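# Pour a ball from a gutter into a roofed box

## Task

Get the ball out of the gutter where it starts and into the box beside a different arm. The box has a roof and one open side. It must not be slid, raised, rotated or tilted beyond a small amount. The ball may be poured from one gutter to another and then into the box. The ball must not drop noticeably below table-top height at any moment when no robot is carrying it. Nothing may be knocked or left outside the work area. At the end every gripper must be open and withdrawn, and the ball must rest in the box with no robot holding it there.

## Robot and tools

Setup. Three identical i2rt Big YAM arms (arm1, arm2, arm3) each have six joints, a two-finger gripper and a wrist camera. Their feet, in the shared scene frame (metres; origin on the floor, +z up; heading in degrees counter-clockwise from +x): arm1 at x=-1.71 y=-0.55 z=+0.89 heading +13; arm2 at x=+0.00 y=-0.10 z=+0.93 heading +103; arm3 at x=+1.71 y=+0.53 z=+0.88 heading -169. The hand reaches roughly 1.0 m from the joint1 axis. The hand point is midway between the fingertips; its z axis runs along the fingers, and the fingers open and close along its y axis. With joints 1 and 6 at 0 and the hand level and forward, the wrist camera sits above the hand looking at the fingertips.

Gutters and ball. A gutter holds the ball only while its open end is raised above the other end; if its handle is stood upright the ball rolls out. So tilt a gutter to pour the ball along into another gutter or into the box's open side. Loose objects may occasionally get a short shove from outside.

execute_actions. Argument "actions": a list with zero or one action. The action is an object keyed by "arm1", "arm2", "arm3"; each holds {"joints": {...}} with any of joint1_rad to joint6_rad and gripper_m. All values are absolute targets in the arm's own joint space, not offsets. Ranges and done-tolerances: joint1_rad -2.879 to 2.879 (±0.045), rotates the arm about its foot, positive counter-clockwise from above, 0 points along the foot's heading; joint2_rad 0 to 3.141 (±0.14), shoulder, 0 has the upper arm pointing back roughly level, increasing lifts it up then forward; joint3_rad 0 to 3.019 (±0.09), elbow, 0 is folded, increasing opens it; joint4_rad -1.692 to 1.57 (±0.055), hand pitch, positive tips the fingers up; joint5_rad -1.57 to 1.57 (±0.03), sideways hand swing, positive toward the arm's right; joint6_rad -2.094 to 2.094 (±0.035), hand roll, positive clockwise viewed from behind the hand; gripper_m 0 to 0.093 (±0.003), fingertip gap in metres, about 50 to 62 N per pad at most. Motions in one action start together but finish independently, and each joint moves at its own rate, so the hand can sweep a wide path. Joints or arms you omit may keep driving toward earlier targets. Unknown keys or out-of-range numbers reject the entire call and nothing moves. Argument "cameras": list of names among arm1_cam_wrist, arm2_cam_wrist, arm3_cam_wrist, cam_end_1, cam_end_2, cam_gap_1, cam_gap_2, cam_side, cam_top, or "all"; omitted/null/["all"] gives all, [] gives none. An empty actions list just reports state and images.

wait: "seconds" 0 to 10; commands nothing, returns state and images as an empty action would.

zoom_image: "camera" plus "region" [x0, y0, x1, y1] in pixels of that camera's most recent full image, top-left origin, at most 504 by 504. Wrist images are 616x616 fisheye; room cameras are 896x504.

finished_scene: "scene" (integer 1 or 2); closes the current scene irreversibly and reports success. Call it only when the ball sits in the box and all arms have released and moved away. Ending a reply without any tool call ends everything.

Result lines. The "pictures" line lists cameras in the order of the returned images. joint_positions gives the current joint values. joint_status tells how each commanded motion ended: reaching target; "off_target" (stopped short, maybe still pushing); "contact_stop" or "time_out" (target dropped, joint holds where it stopped, though after a time_out a joint may keep a target near its position and keep pushing; on_its_own names it and "held at" gives the held target, not the actual position); "not_followed" with a "joint command not followed" line and a "cause:" line when a self/inter-arm clearance check blocked the arm's joint targets (its gripper target still runs, and the blocked targets may be retried later). To relieve a pushing joint, command its reported position. Tiny target changes may not move a joint. Joint torques are listed per arm joint in order; they carry per-arm offset, scale and noise and are nonzero even unloaded, so read them cautiously. If a stop is reported, later motion calls in the same reply are skipped.

Hazards. The arms do not stop on contact; they keep pressing and can press hard. A hard squeeze between two robots fails the task and ends the run, and a hard collision may too; no line reports robot-to-robot contact, and the clearance check may react late and ignores fingers, gripper housings and wrist cameras. Arms act independently and do not wait for each other. Sustained pushing or holding loads heats motors: a MOTOR HOT line appears at 85 °C; at 100 °C an OVER-TEMPERATURE FAULT drops that arm and its gripper until cooled, and its joints read "limit_stop_at_motor_heat" (resend the target afterwards). A joint supporting a load sags. The robot keeps holding the last command while you are composing a reply. Avoid dropping or slamming objects, hard pushes, moving the box, and letting the ball fall off the tables.

Each tool is called as name(argument=value, ...) on one line, values as JSON.

## Session

execute_actions(actions=[])

Scene clock: 0.00 s.
Joint torques (N m, as the arm reports them, + toward a larger angle): no reading
Motor temperatures (°C, as the motors report them): arm1=[21 26 24 23 25 24] | arm2=[24 25 24 24 23 24] | arm3=[23 22 22 25 22 24]
arm1.joint_positions: joint1_rad=+0.220 joint2_rad=+0.343 joint3_rad=+1.478 joint4_rad=-1.340 joint5_rad=+0.067 joint6_rad=-0.258 gripper_m=+0.094
arm1.joint_status: not commanded
arm1.hand: x=-1.6290 y=-0.5245 z=+1.5034 quat_wxyz=(-0.630, +0.251, -0.734, -0.036) (m; scene frame)
arm2.joint_positions: joint1_rad=-0.580 joint2_rad=+0.548 joint3_rad=+1.389 joint4_rad=-1.622 joint5_rad=+0.251 joint6_rad=-0.767 gripper_m=+0.094
arm2.joint_status: not commanded
arm2.hand: x=+0.0930 y=+0.0373 z=+1.4302 quat_wxyz=(-0.398, +0.742, -0.538, +0.028) (m; scene frame)
arm3.joint_positions: joint1_rad=-0.115 joint2_rad=+0.634 joint3_rad=+1.477 joint4_rad=-1.346 joint5_rad=-0.194 joint6_rad=+0.628 gripper_m=+0.094
arm3.joint_status: not commanded
arm3.hand: x=+1.5002 y=+0.4854 z=+1.4647 quat_wxyz=(-0.256, -0.834, +0.187, +0.451) (m; scene frame)
pictures: arm1_cam_wrist, arm2_cam_wrist, arm3_cam_wrist, cam_end_1, cam_end_2, cam_gap_1, cam_gap_2, cam_side, cam_top
Images, in order (width x height): arm1_cam_wrist 616x616, arm2_cam_wrist 616x616, arm3_cam_wrist 616x616, cam_end_1 896x504, cam_end_2 896x504, cam_gap_1 896x504, cam_gap_2 896x504, cam_side 896x504, cam_top 896x504.

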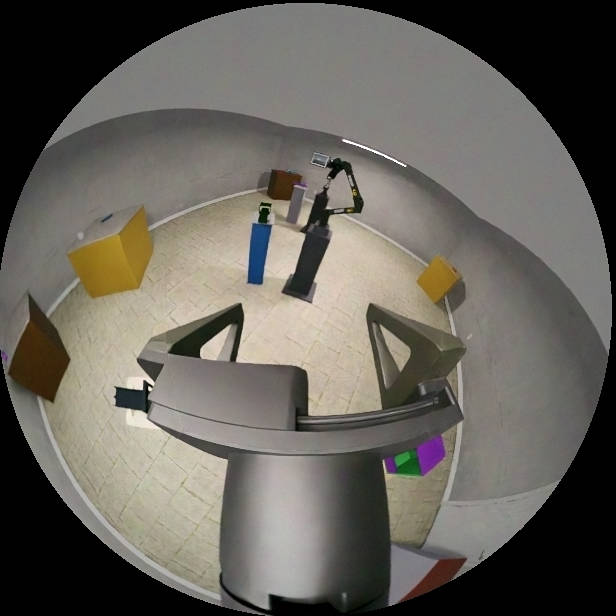

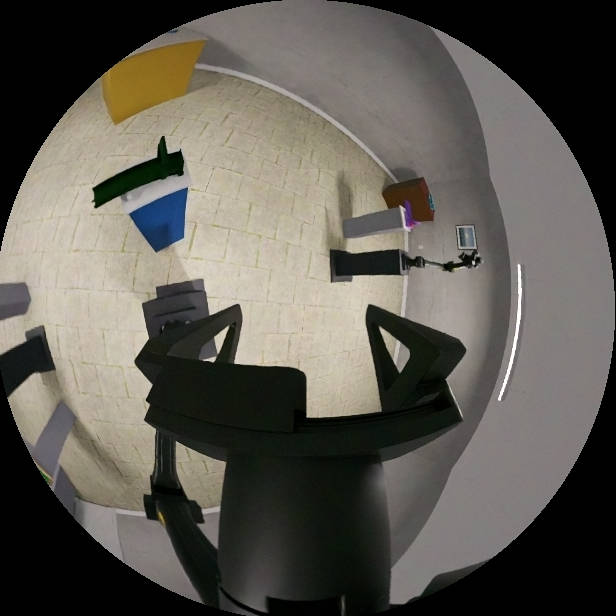

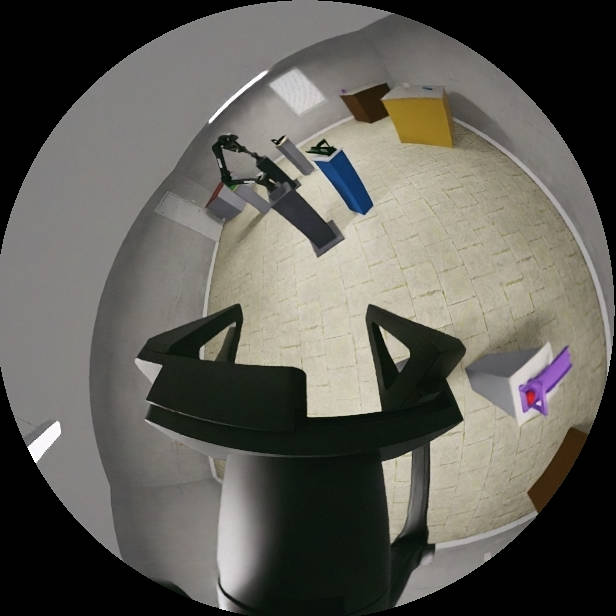

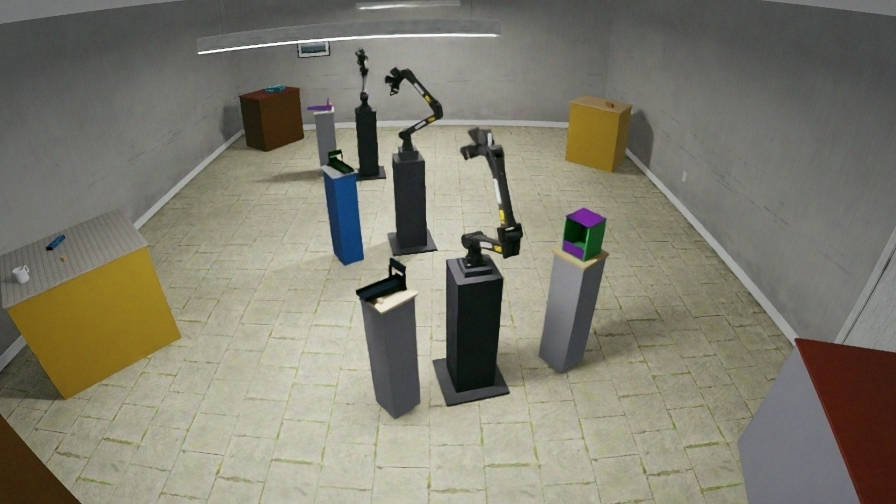

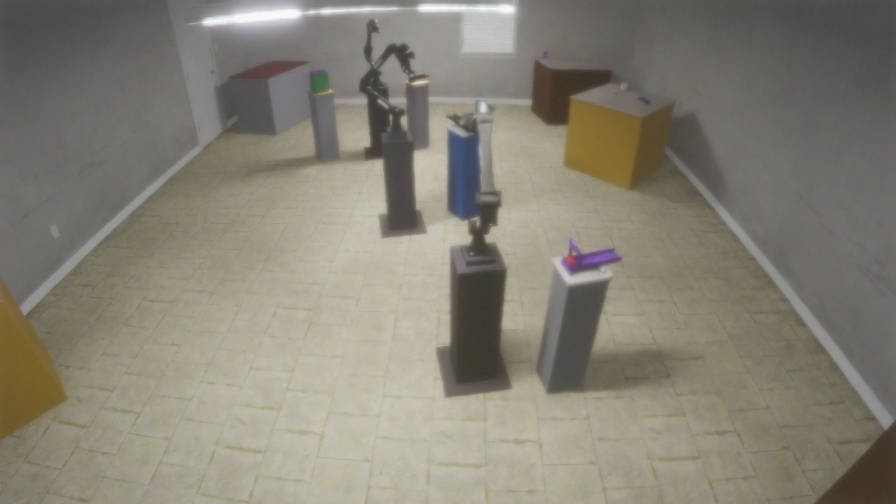

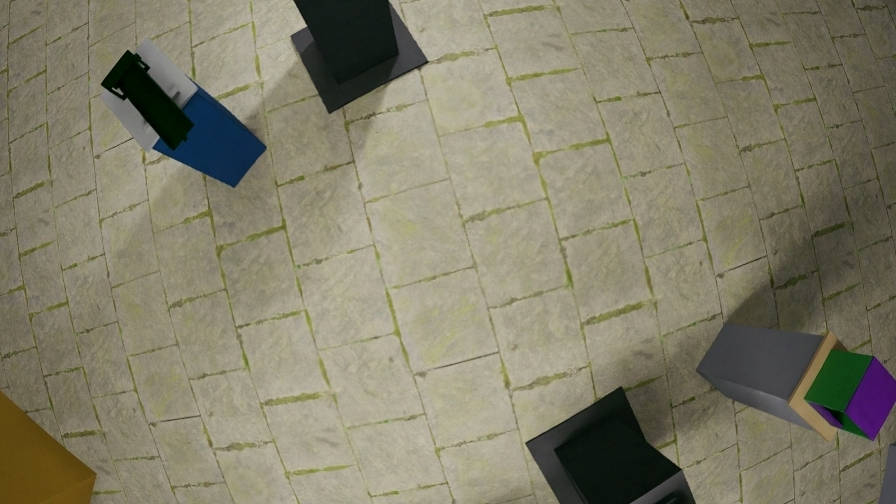

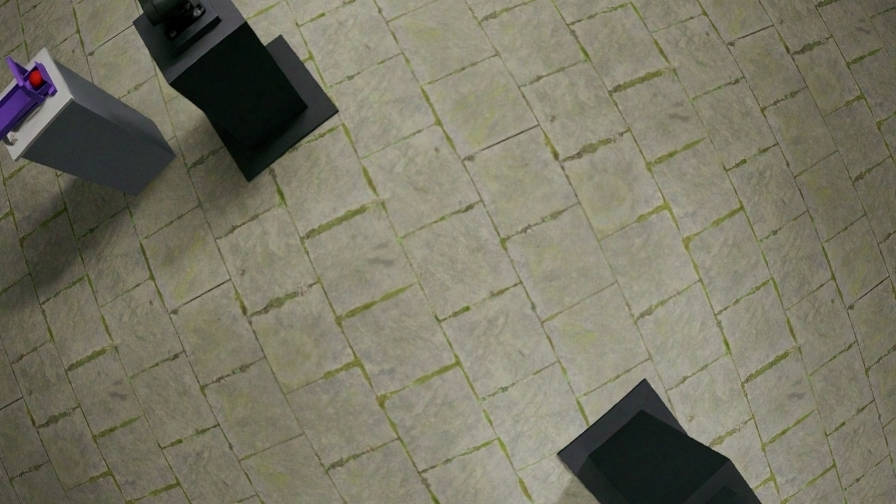

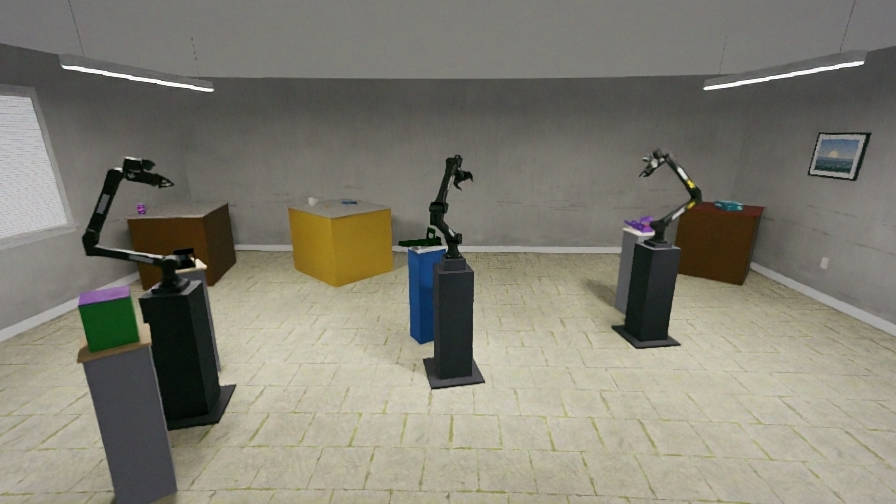

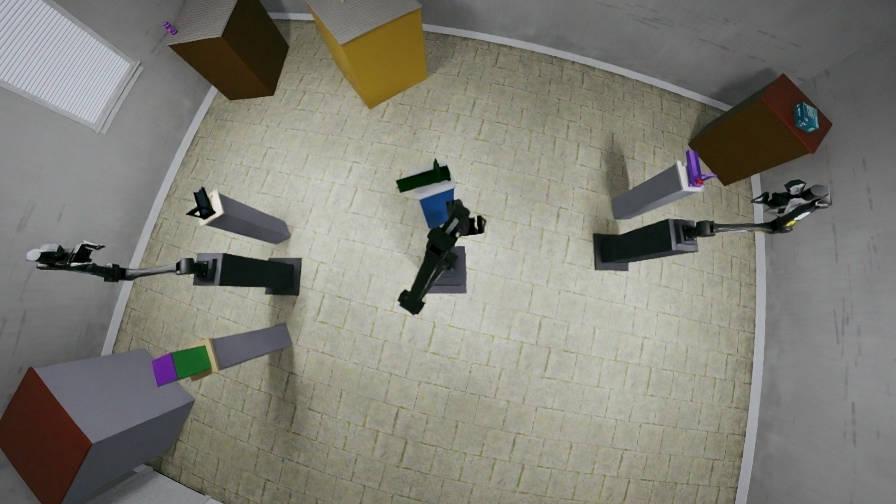

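zoom_image(camera="cam_end_2", region=[530, 220, 650, 300])

zoom_image(camera="arm3_cam_wrist", region=[480, 330, 600, 440])

zoom_image(camera="cam_end_1", region=[320, 140, 630, 330])

zoom_image(camera="cam_gap_2", region=[0, 30, 150, 180])

Region (530, 220, 650, 300) of cam_end_2's 896x504 image, scaled by 4.200, with more detail than that image has.

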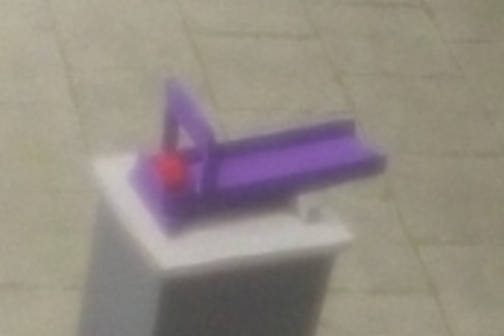

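Region (480, 330, 600, 440) of arm3_cam_wrist's 616x616 image, scaled by 4.200, with more detail than that image has; it fills the top 462 rows of this view, and the rest is white.

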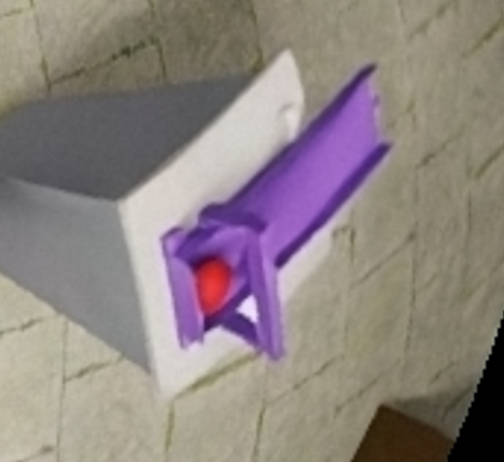

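Region (320, 140, 630, 330) of cam_end_1's 896x504 image, scaled by 1.626, with more detail than that image has; it fills the top 309 rows of this view, and the rest is white.

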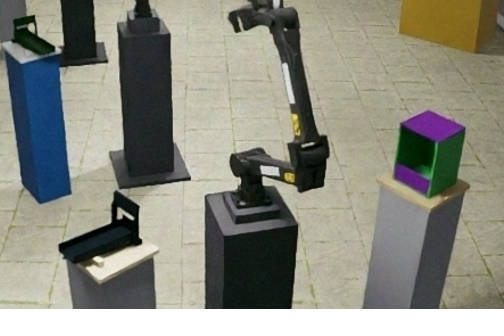

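Region (0, 30, 150, 180) of cam_gap_2's 896x504 image, scaled by 3.360, with more detail than that image has.

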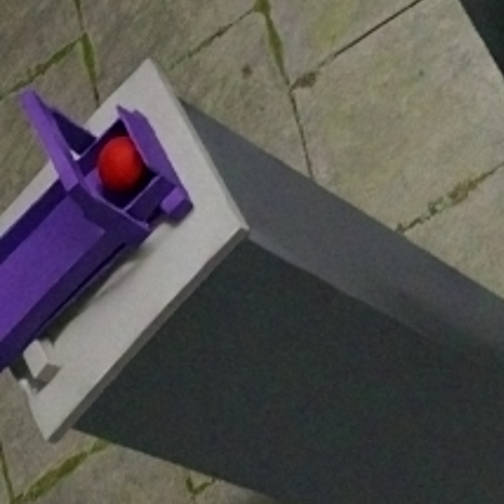

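execute_actions(actions=[{"arm1":{"joints":{"joint1_rad":1.6,"joint2_rad":1.3,"joint3_rad":1.3,"joint4_rad":-1.4,"joint5_rad":0,"joint6_rad":0}},"arm2":{"joints":{"joint1_rad":0.1,"joint2_rad":1.5,"joint3_rad":1.4,"joint4_rad":-1.3,"joint5_rad":0,"joint6_rad":0}},"arm3":{"joints":{"joint1_rad":-1.7,"joint2_rad":1.4,"joint3_rad":1.2,"joint4_rad":-1.1,"joint5_rad":0,"joint6_rad":0}}}], cameras=["arm1_cam_wrist","arm2_cam_wrist","arm3_cam_wrist","cam_end_2","cam_end_1"])

Scene clock: 2.43 s.
Joint torques (N m, as the arm reports them, + toward a larger angle): arm1=[  1.   -11.46   8.61   0.22  -0.02   0.13] | arm2=[ -0.41 -15.89  10.6    1.11  -0.03   0.1 ] | arm3=[ 1.   -9.03  9.16  1.48  0.06 -0.13]
Motor temperatures (°C, as the motors report them): arm1=[21 26 25 23 25 24] | arm2=[24 25 25 24 23 24] | arm3=[23 22 23 25 22 24]
arm1.joint_positions: joint1_rad=+1.599 joint2_rad=+1.304 joint3_rad=+1.308 joint4_rad=-1.388 joint5_rad=+0.001 joint6_rad=-0.010 gripper_m=+0.094
arm1.joint_status: all done
arm1.hand: x=-1.8218 y=-0.1520 z=+1.1592 quat_wxyz=(-0.058, +0.793, -0.602, -0.073) (m; scene frame)
arm2.joint_positions: joint1_rad=+0.101 joint2_rad=+1.508 joint3_rad=+1.389 joint4_rad=-1.315 joint5_rad=+0.000 joint6_rad=-0.014 gripper_m=+0.094
arm2.joint_status: all done
arm2.hand: x=-0.1569 y=+0.3544 z=+1.1518 quat_wxyz=(-0.041, +0.817, -0.573, -0.053) (m; scene frame)
arm3.joint_positions: joint1_rad=-1.700 joint2_rad=+1.416 joint3_rad=+1.183 joint4_rad=-1.103 joint5_rad=+0.000 joint6_rad=+0.015 gripper_m=+0.094
arm3.joint_status: all done
arm3.hand: x=+1.6896 y=+0.9903 z=+1.0694 quat_wxyz=(+0.074, -0.718, +0.687, +0.087) (m; scene frame)
pictures: arm1_cam_wrist, arm2_cam_wrist, arm3_cam_wrist, cam_end_1, cam_end_2
Images, in order (width x height): arm1_cam_wrist 616x616, arm2_cam_wrist 616x616, arm3_cam_wrist 616x616, cam_end_1 896x504, cam_end_2 896x504.

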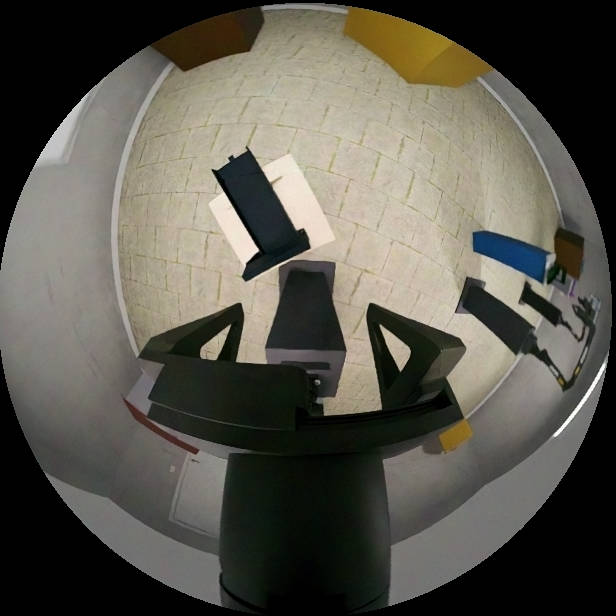

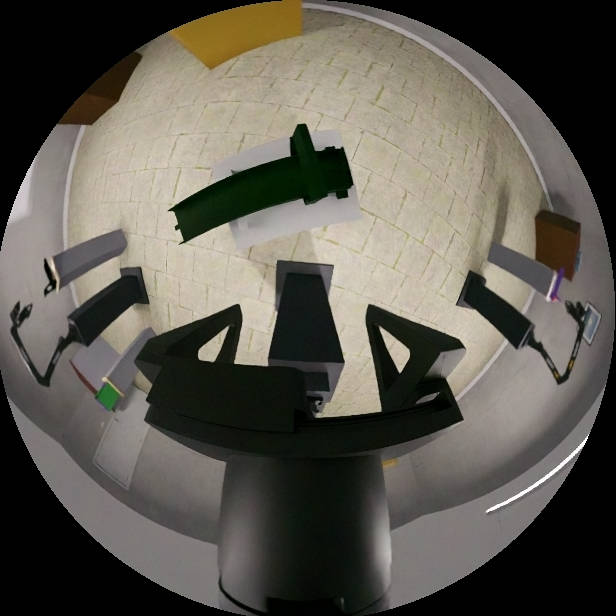

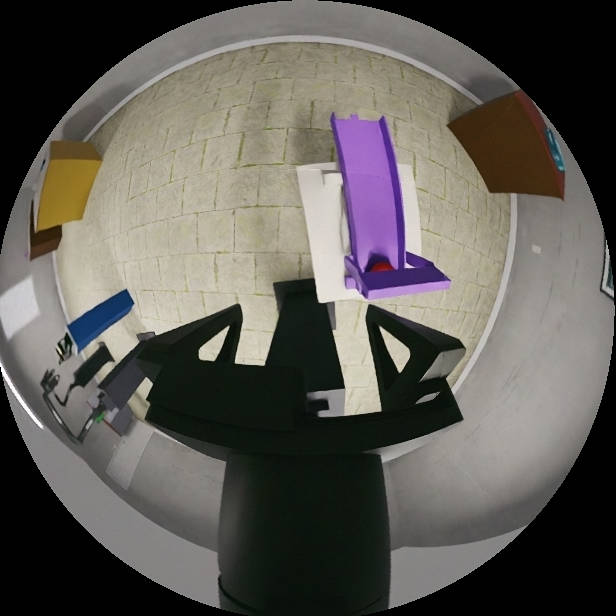

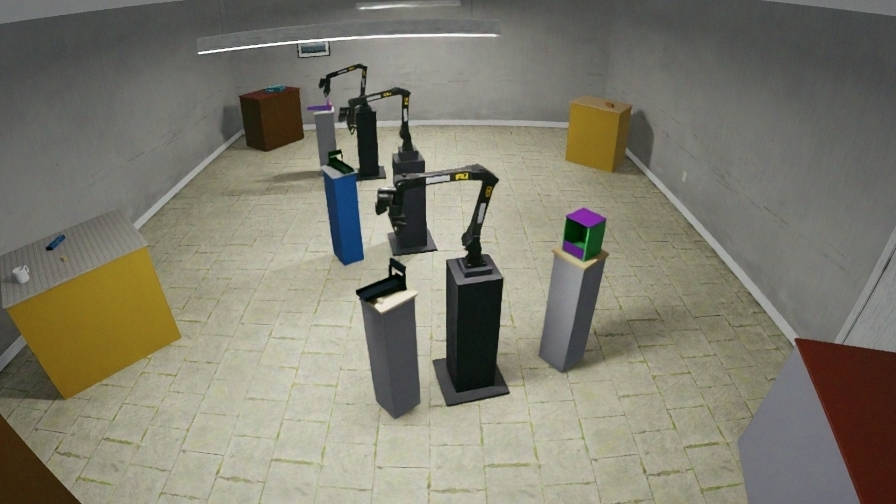

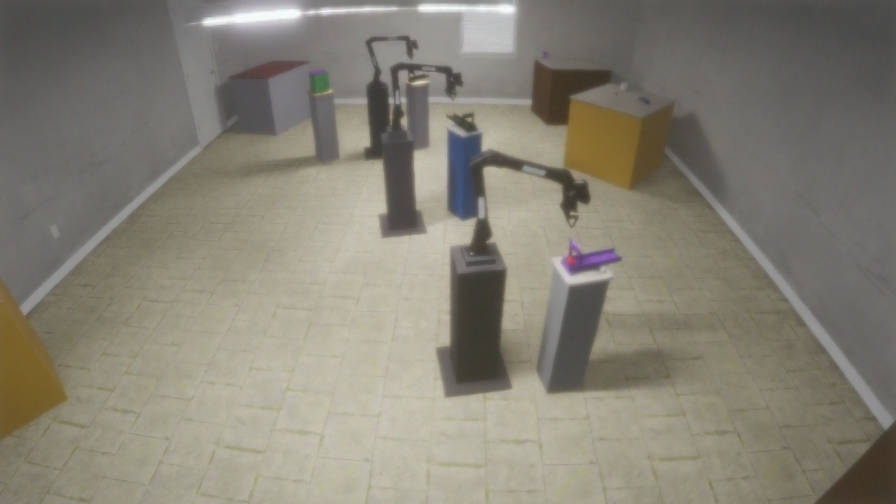

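execute_actions(actions=[{"arm1":{"joints":{"joint1_rad":1.68,"joint2_rad":1.393,"joint3_rad":1.102,"joint4_rad":-1.1,"joint5_rad":-0.07,"joint6_rad":1.2}},"arm2":{"joints":{"joint1_rad":0.035,"joint2_rad":2.07,"joint3_rad":1.889,"joint4_rad":-1.42,"joint5_rad":-0.2,"joint6_rad":-0.22}},"arm3":{"joints":{"joint1_rad":-2.02,"joint2_rad":1.49,"joint3_rad":1.25,"joint4_rad":-1.15,"joint5_rad":-0.09,"joint6_rad":1.1}}}], cameras=["arm1_cam_wrist","arm2_cam_wrist","arm3_cam_wrist","cam_end_2","cam_end_1"])

Scene clock: 5.33 s.
Joint torques (N m, as the arm reports them, + toward a larger angle): arm1=[  0.55 -12.37   8.51   1.12  -0.01   0.1 ] | arm2=[  0.16 -25.89  14.04  -0.95  -0.27  -0.18] | arm3=[ 1.95 -9.56 10.98  0.82 -0.01  0.16]
Motor temperatures (°C, as the motors report them): arm1=[21 26 25 23 25 24] | arm2=[24 26 26 24 23 24] | arm3=[23 23 24 25 22 24]
arm1.joint_positions: joint1_rad=+1.681 joint2_rad=+1.398 joint3_rad=+1.105 joint4_rad=-1.113 joint5_rad=-0.068 joint6_rad=+1.189 gripper_m=+0.094
arm1.joint_status: all done
arm1.hand: x=-1.8705 y=-0.1527 z=+1.0481 quat_wxyz=(+0.032, +0.356, -0.930, -0.083) (m; scene frame)
arm2.joint_positions: joint1_rad=+0.039 joint2_rad=+2.094 joint3_rad=+1.828 joint4_rad=-1.405 joint5_rad=-0.198 joint6_rad=-0.206 gripper_m=+0.094
arm2.joint_status: all done
arm2.hand: x=-0.1966 y=+0.4848 z=+1.0107 quat_wxyz=(+0.105, +0.846, -0.521, -0.029) (m; scene frame)
arm3.joint_positions: joint1_rad=-2.033 joint2_rad=+1.503 joint3_rad=+1.203 joint4_rad=-1.143 joint5_rad=-0.088 joint6_rad=+1.085 gripper_m=+0.094
arm3.joint_status: all done
arm3.hand: x=+1.8263 y=+0.9785 z=+1.0369 quat_wxyz=(-0.023, -0.108, +0.991, +0.073) (m; scene frame)
pictures: arm1_cam_wrist, arm2_cam_wrist, arm3_cam_wrist, cam_end_1, cam_end_2
Images, in order (width x height): arm1_cam_wrist 616x616, arm2_cam_wrist 616x616, arm3_cam_wrist 616x616, cam_end_1 896x504, cam_end_2 896x504.

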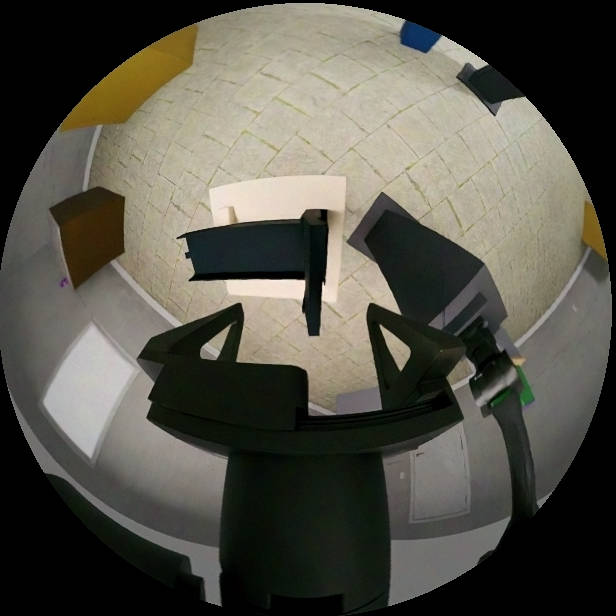

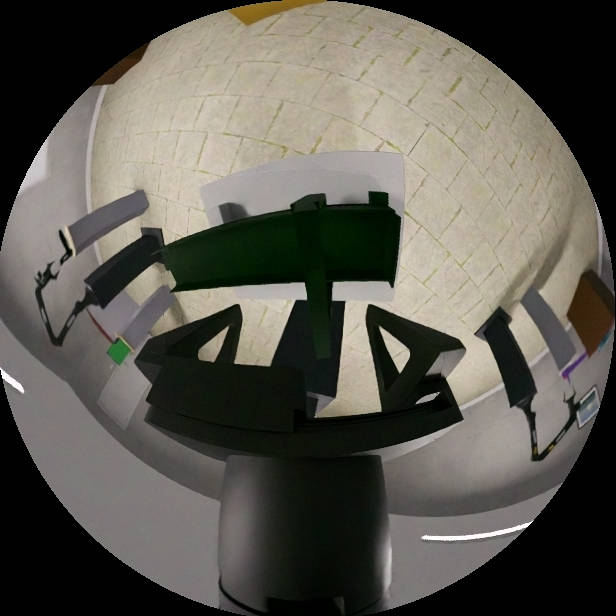

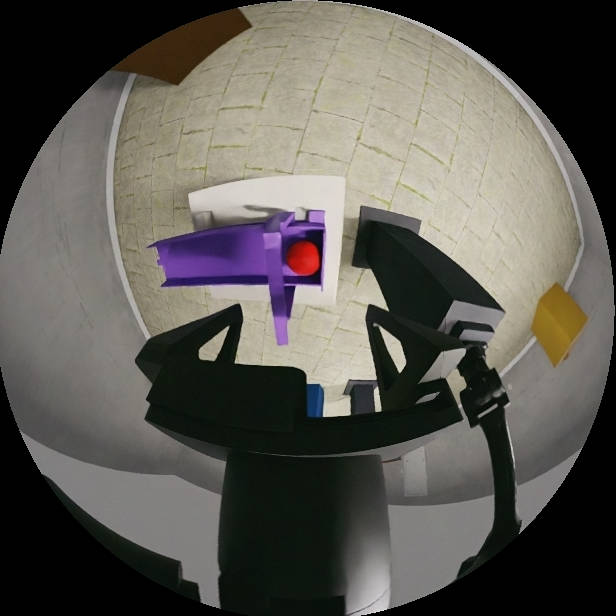

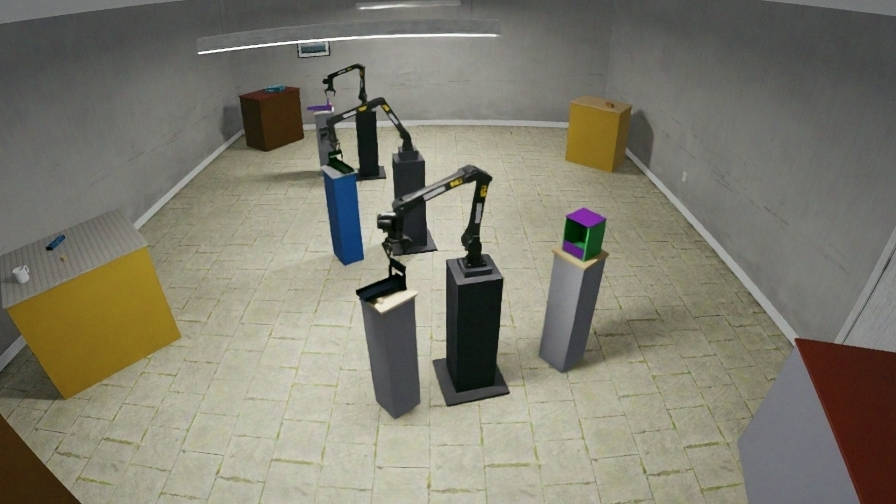

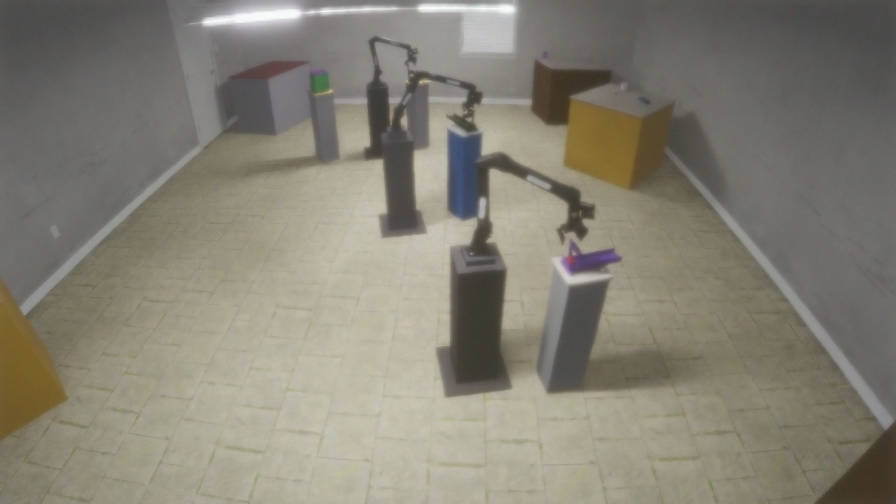

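execute_actions(actions=[{"arm1":{"joints":{"joint2_rad":1.515,"joint3_rad":0.965,"joint4_rad":-0.82,"gripper_m":0.06}},"arm2":{"joints":{"joint3_rad":1.74,"joint4_rad":-1.23,"joint6_rad":-0.31,"gripper_m":0.06}},"arm3":{"joints":{"joint1_rad":-2.0,"joint2_rad":1.6,"joint3_rad":1.125,"joint4_rad":-0.88,"joint6_rad":1.04}}}], cameras=["arm1_cam_wrist","arm2_cam_wrist","arm3_cam_wrist","cam_end_2"])

zoom_image(camera="cam_end_2", region=[530, 190, 650, 290])

Scene clock: 6.83 s.
Joint torques (N m, as the arm reports them, + toward a larger angle): arm1=[  0.58 -12.98   7.63   1.17  -0.01   0.08] | arm2=[  0.15 -24.18   9.05   0.71  -0.25  -0.23] | arm3=[  1.64 -11.05   8.15   1.64  -0.01  -0.14]
Motor temperatures (°C, as the motors report them): arm1=[21 26 25 23 25 24] | arm2=[24 26 26 24 23 24] | arm3=[23 23 24 25 22 24]
arm1.joint_positions: joint1_rad=+1.681 joint2_rad=+1.519 joint3_rad=+0.967 joint4_rad=-0.833 joint5_rad=-0.068 joint6_rad=+1.190 gripper_m=+0.060
arm1.joint_status: all done
arm1.hand: x=-1.8742 y=-0.1423 z=+0.9558 quat_wxyz=(+0.032, +0.356, -0.929, -0.093) (m; scene frame)
arm2.joint_positions: joint1_rad=+0.039 joint2_rad=+2.088 joint3_rad=+1.738 joint4_rad=-1.248 joint5_rad=-0.198 joint6_rad=-0.296 gripper_m=+0.060
arm2.joint_status: all done
arm2.hand: x=-0.1981 y=+0.4907 z=+0.9805 quat_wxyz=(+0.078, +0.872, -0.480, -0.059) (m; scene frame)
arm3.joint_positions: joint1_rad=-2.010 joint2_rad=+1.614 joint3_rad=+1.109 joint4_rad=-0.890 joint5_rad=-0.088 joint6_rad=+1.055 gripper_m=+0.094
arm3.joint_status: all done
arm3.hand: x=+1.8209 y=+1.0025 z=+0.9593 quat_wxyz=(-0.014, -0.135, +0.986, +0.094) (m; scene frame)
pictures: arm1_cam_wrist, arm2_cam_wrist, arm3_cam_wrist, cam_end_2
Images, in order (width x height): arm1_cam_wrist 616x616, arm2_cam_wrist 616x616, arm3_cam_wrist 616x616, cam_end_2 896x504.

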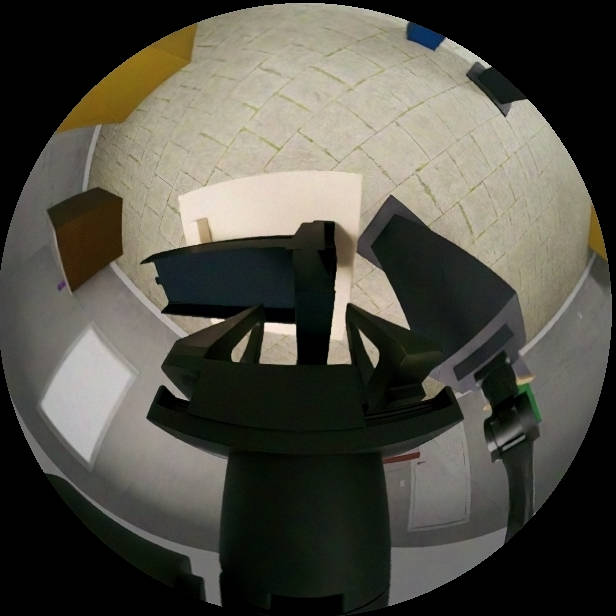

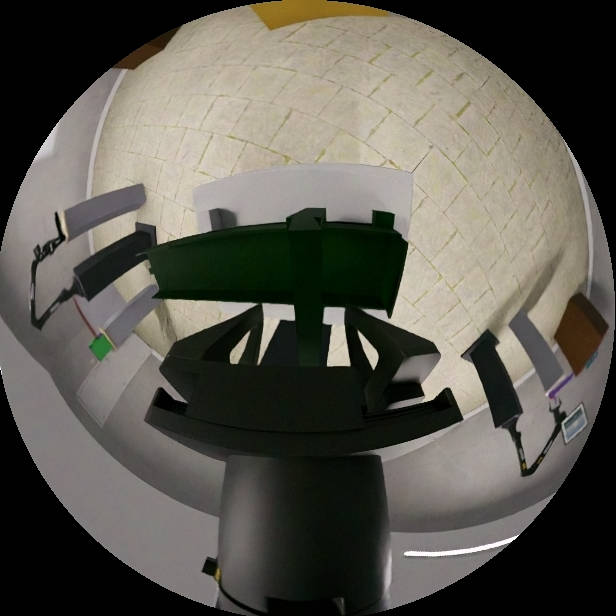

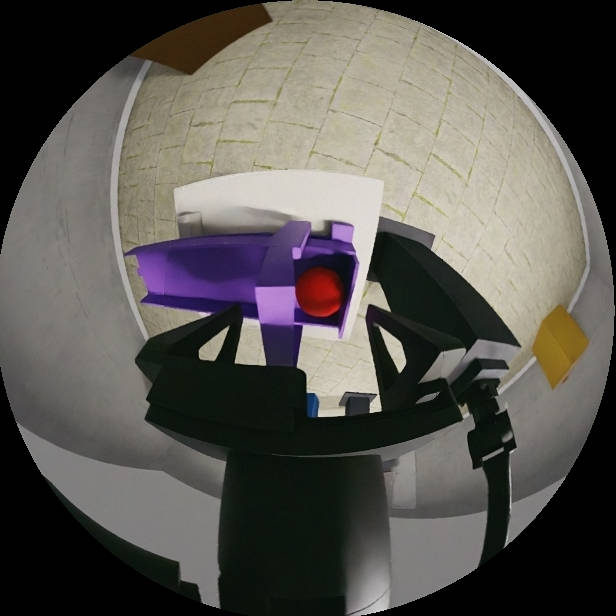

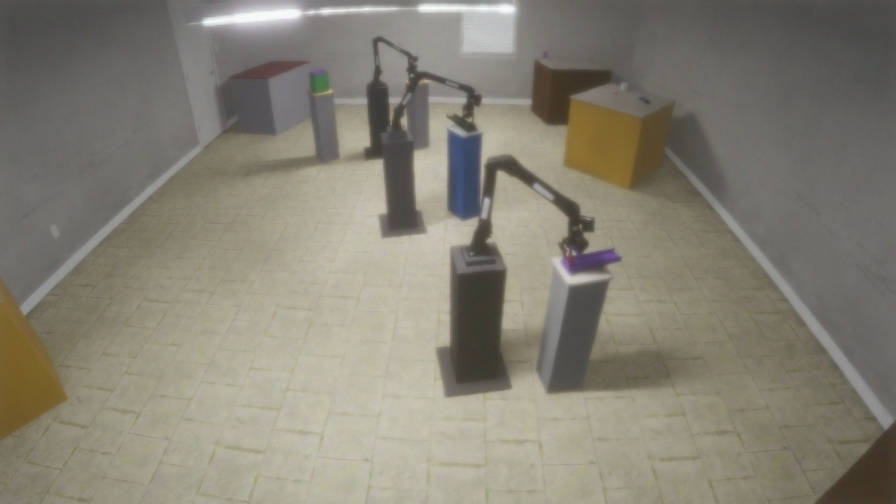

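Region (530, 190, 650, 290) of cam_end_2's 896x504 image, scaled by 4.200, with more detail than that image has.

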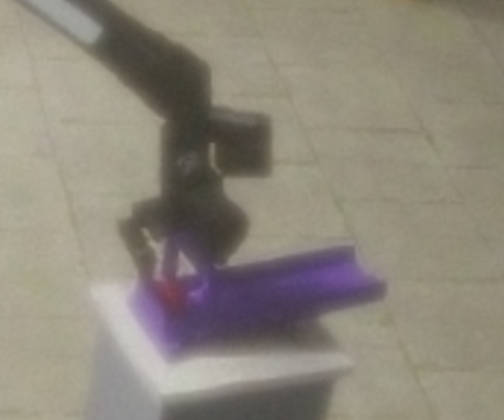

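execute_actions(actions=[{"arm1":{"joints":{"joint2_rad":1.46,"joint1_rad":1.705,"joint4_rad":-0.9}},"arm3":{"joints":{"joint1_rad":-1.97,"joint3_rad":1.235,"joint4_rad":-0.97,"gripper_m":0.06,"joint6_rad":1.09}}}], cameras=["arm1_cam_wrist","arm3_cam_wrist","cam_end_1"])

zoom_image(camera="cam_end_1", region=[300, 120, 460, 320])

Scene clock: 8.00 s.
Joint torques (N m, as the arm reports them, + toward a larger angle): arm1=[  1.34 -11.64   8.06   0.18  -0.01   0.09] | arm2=[  0.25 -24.87   9.08   0.88  -0.28  -0.21] | arm3=[  1.74 -10.65  10.18   0.94  -0.01   0.15]
Motor temperatures (°C, as the motors report them): arm1=[21 26 25 23 25 24] | arm2=[24 26 27 24 23 24] | arm3=[23 23 25 25 22 24]
arm1.joint_positions: joint1_rad=+1.695 joint2_rad=+1.453 joint3_rad=+0.967 joint4_rad=-0.889 joint5_rad=-0.068 joint6_rad=+1.190 gripper_m=+0.060
arm1.joint_status: all done
arm1.hand: x=-1.8762 y=-0.1544 z=+0.9805 quat_wxyz=(+0.033, +0.362, -0.926, -0.098) (m; scene frame)
arm2.joint_positions: joint1_rad=+0.039 joint2_rad=+2.088 joint3_rad=+1.738 joint4_rad=-1.248 joint5_rad=-0.198 joint6_rad=-0.296 gripper_m=+0.060
arm2.joint_status: not commanded
arm2.hand: x=-0.1981 y=+0.4907 z=+0.9805 quat_wxyz=(+0.078, +0.872, -0.480, -0.059) (m; scene frame)
arm3.joint_positions: joint1_rad=-1.978 joint2_rad=+1.610 joint3_rad=+1.196 joint4_rad=-0.963 joint5_rad=-0.088 joint6_rad=+1.076 gripper_m=+0.060
arm3.joint_status: all done
arm3.hand: x=+1.8101 y=+1.0242 z=+0.9921 quat_wxyz=(-0.013, -0.141, +0.984, +0.103) (m; scene frame)
pictures: arm1_cam_wrist, arm3_cam_wrist, cam_end_1
Images, in order (width x height): arm1_cam_wrist 616x616, arm3_cam_wrist 616x616, cam_end_1 896x504.

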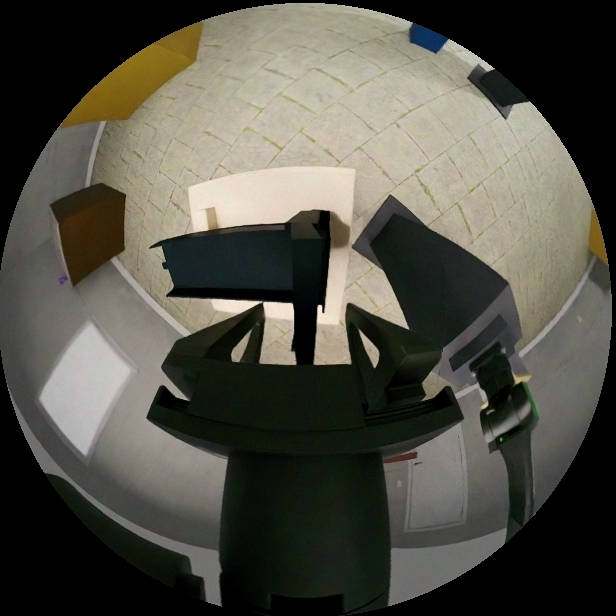

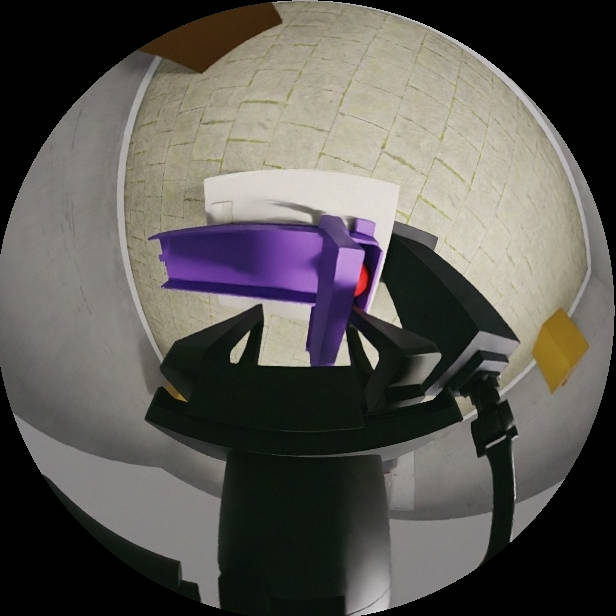

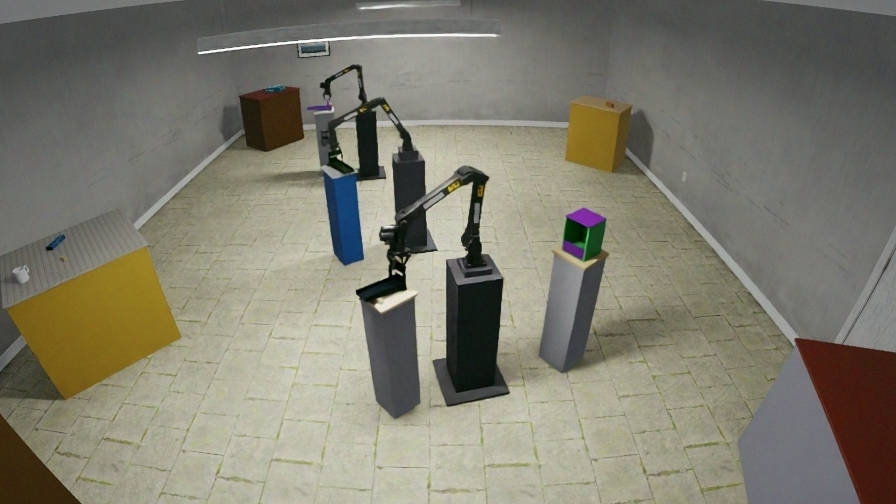

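Region (300, 120, 460, 320) of cam_end_1's 896x504 image, scaled by 2.520, with more detail than that image has; it fills the left 403 columns of this view, and the rest is white.

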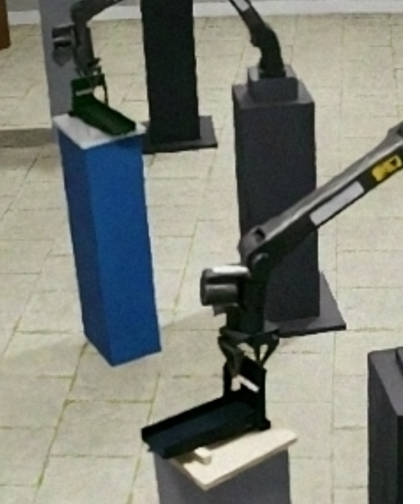

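execute_actions(actions=[{"arm1":{"joints":{"joint3_rad":0.93,"joint4_rad":-0.82}},"arm2":{"joints":{"joint3_rad":1.715}},"arm3":{"joints":{"joint4_rad":-1.03,"joint6_rad":1.15}}}], cameras=[])

execute_actions(actions=[{"arm1":{"joints":{"gripper_m":0}},"arm2":{"joints":{"gripper_m":0}},"arm3":{"joints":{"gripper_m":0}}}], cameras=["arm1_cam_wrist","arm3_cam_wrist","arm2_cam_wrist"])

Scene clock: 9.07 s.
Joint torques (N m, as the arm reports them, + toward a larger angle): arm1=[  1.36 -11.43   6.99   1.22  -0.02   0.09] | arm2=[ -0.02 -24.22   8.86   0.86  -0.29  -0.17] | arm3=[  1.49 -10.45  10.04   0.81   0.     0.16]
Motor temperatures (°C, as the motors report them): arm1=[21 26 25 23 25 24] | arm2=[24 27 27 24 23 24] | arm3=[23 23 25 25 22 24]
arm1.joint_positions: joint1_rad=+1.695 joint2_rad=+1.453 joint3_rad=+0.944 joint4_rad=-0.833 joint5_rad=-0.068 joint6_rad=+1.190 gripper_m=+0.060
arm1.joint_status: all done
arm1.hand: x=-1.8775 y=-0.1508 z=+0.9745 quat_wxyz=(+0.033, +0.362, -0.925, -0.114) (m; scene frame)
arm2.joint_positions: joint1_rad=+0.039 joint2_rad=+2.088 joint3_rad=+1.718 joint4_rad=-1.247 joint5_rad=-0.198 joint6_rad=-0.296 gripper_m=+0.060
arm2.joint_status: all done
arm2.hand: x=-0.1962 y=+0.4839 z=+0.9736 quat_wxyz=(+0.085, +0.871, -0.481, -0.053) (m; scene frame)
arm3.joint_positions: joint1_rad=-1.978 joint2_rad=+1.610 joint3_rad=+1.196 joint4_rad=-1.023 joint5_rad=-0.088 joint6_rad=+1.135 gripper_m=+0.060
arm3.joint_status: all done
arm3.hand: x=+1.8070 y=+1.0099 z=+0.9899 quat_wxyz=(-0.025, -0.111, +0.991, +0.075) (m; scene frame)
pictures: none
No camera images: the call's "cameras" was empty. Leave "cameras" out to get every camera's image.

Scene clock: 9.77 s.
Joint torques (N m, as the arm reports them, + toward a larger angle): arm1=[  1.34 -11.     7.08   0.98   0.11   0.06] | arm2=[  0.38 -24.97   8.76   0.84  -0.09  -0.17] | arm3=[ 1.44 -9.55  9.43  0.88  0.25  0.14]
Motor temperatures (°C, as the motors report them): arm1=[21 26 25 23 25 24] | arm2=[24 27 27 24 23 24] | arm3=[23 23 25 25 22 24]
arm1.joint_positions: joint1_rad=+1.695 joint2_rad=+1.448 joint3_rad=+0.942 joint4_rad=-0.827 joint5_rad=-0.071 joint6_rad=+1.192 gripper_m=+0.011
arm1.joint_status: gripper_m off_target (ended at +0.011, target +0.000)
arm1.hand: x=-1.8786 y=-0.1499 z=+0.9767 quat_wxyz=(+0.034, +0.362, -0.924, -0.119) (m; scene frame)
arm2.joint_positions: joint1_rad=+0.039 joint2_rad=+2.088 joint3_rad=+1.717 joint4_rad=-1.245 joint5_rad=-0.201 joint6_rad=-0.301 gripper_m=+0.011
arm2.joint_status: gripper_m off_target (ended at +0.011, target +0.000)
arm2.hand: x=-0.1969 y=+0.4839 z=+0.9735 quat_wxyz=(+0.085, +0.872, -0.479, -0.055) (m; scene frame)
arm3.joint_positions: joint1_rad=-1.978 joint2_rad=+1.599 joint3_rad=+1.206 joint4_rad=-1.023 joint5_rad=-0.095 joint6_rad=+1.137 gripper_m=+0.011
arm3.joint_status: gripper_m off_target (ended at +0.011, target +0.000)
arm3.hand: x=+1.8066 y=+1.0141 z=+0.9988 quat_wxyz=(-0.025, -0.111, +0.990, +0.085) (m; scene frame)
pictures: arm1_cam_wrist, arm2_cam_wrist, arm3_cam_wrist
Images, in order (width x height): arm1_cam_wrist 616x616, arm2_cam_wrist 616x616, arm3_cam_wrist 616x616.

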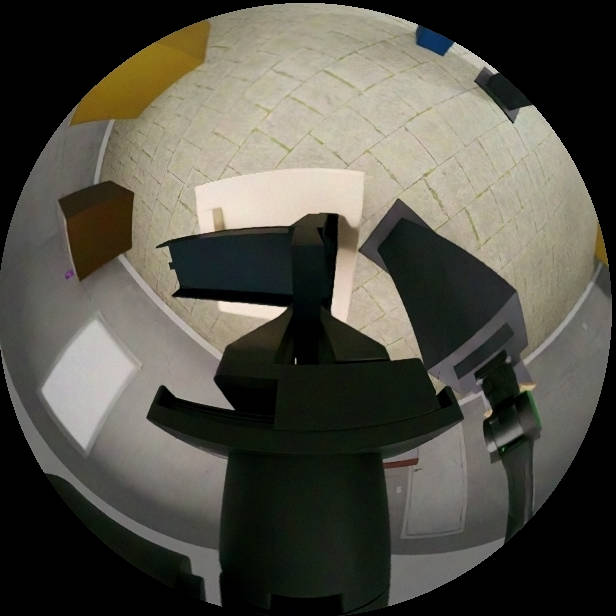

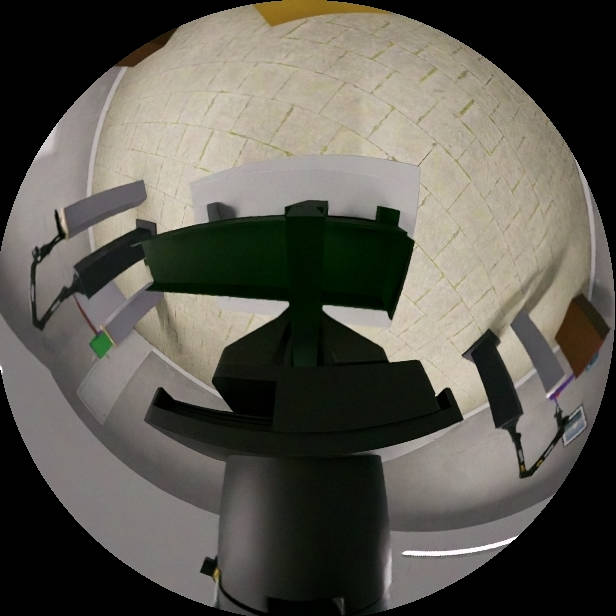

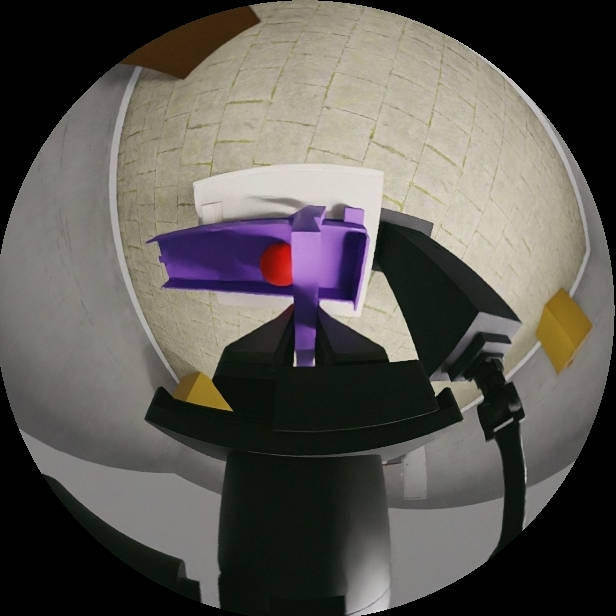

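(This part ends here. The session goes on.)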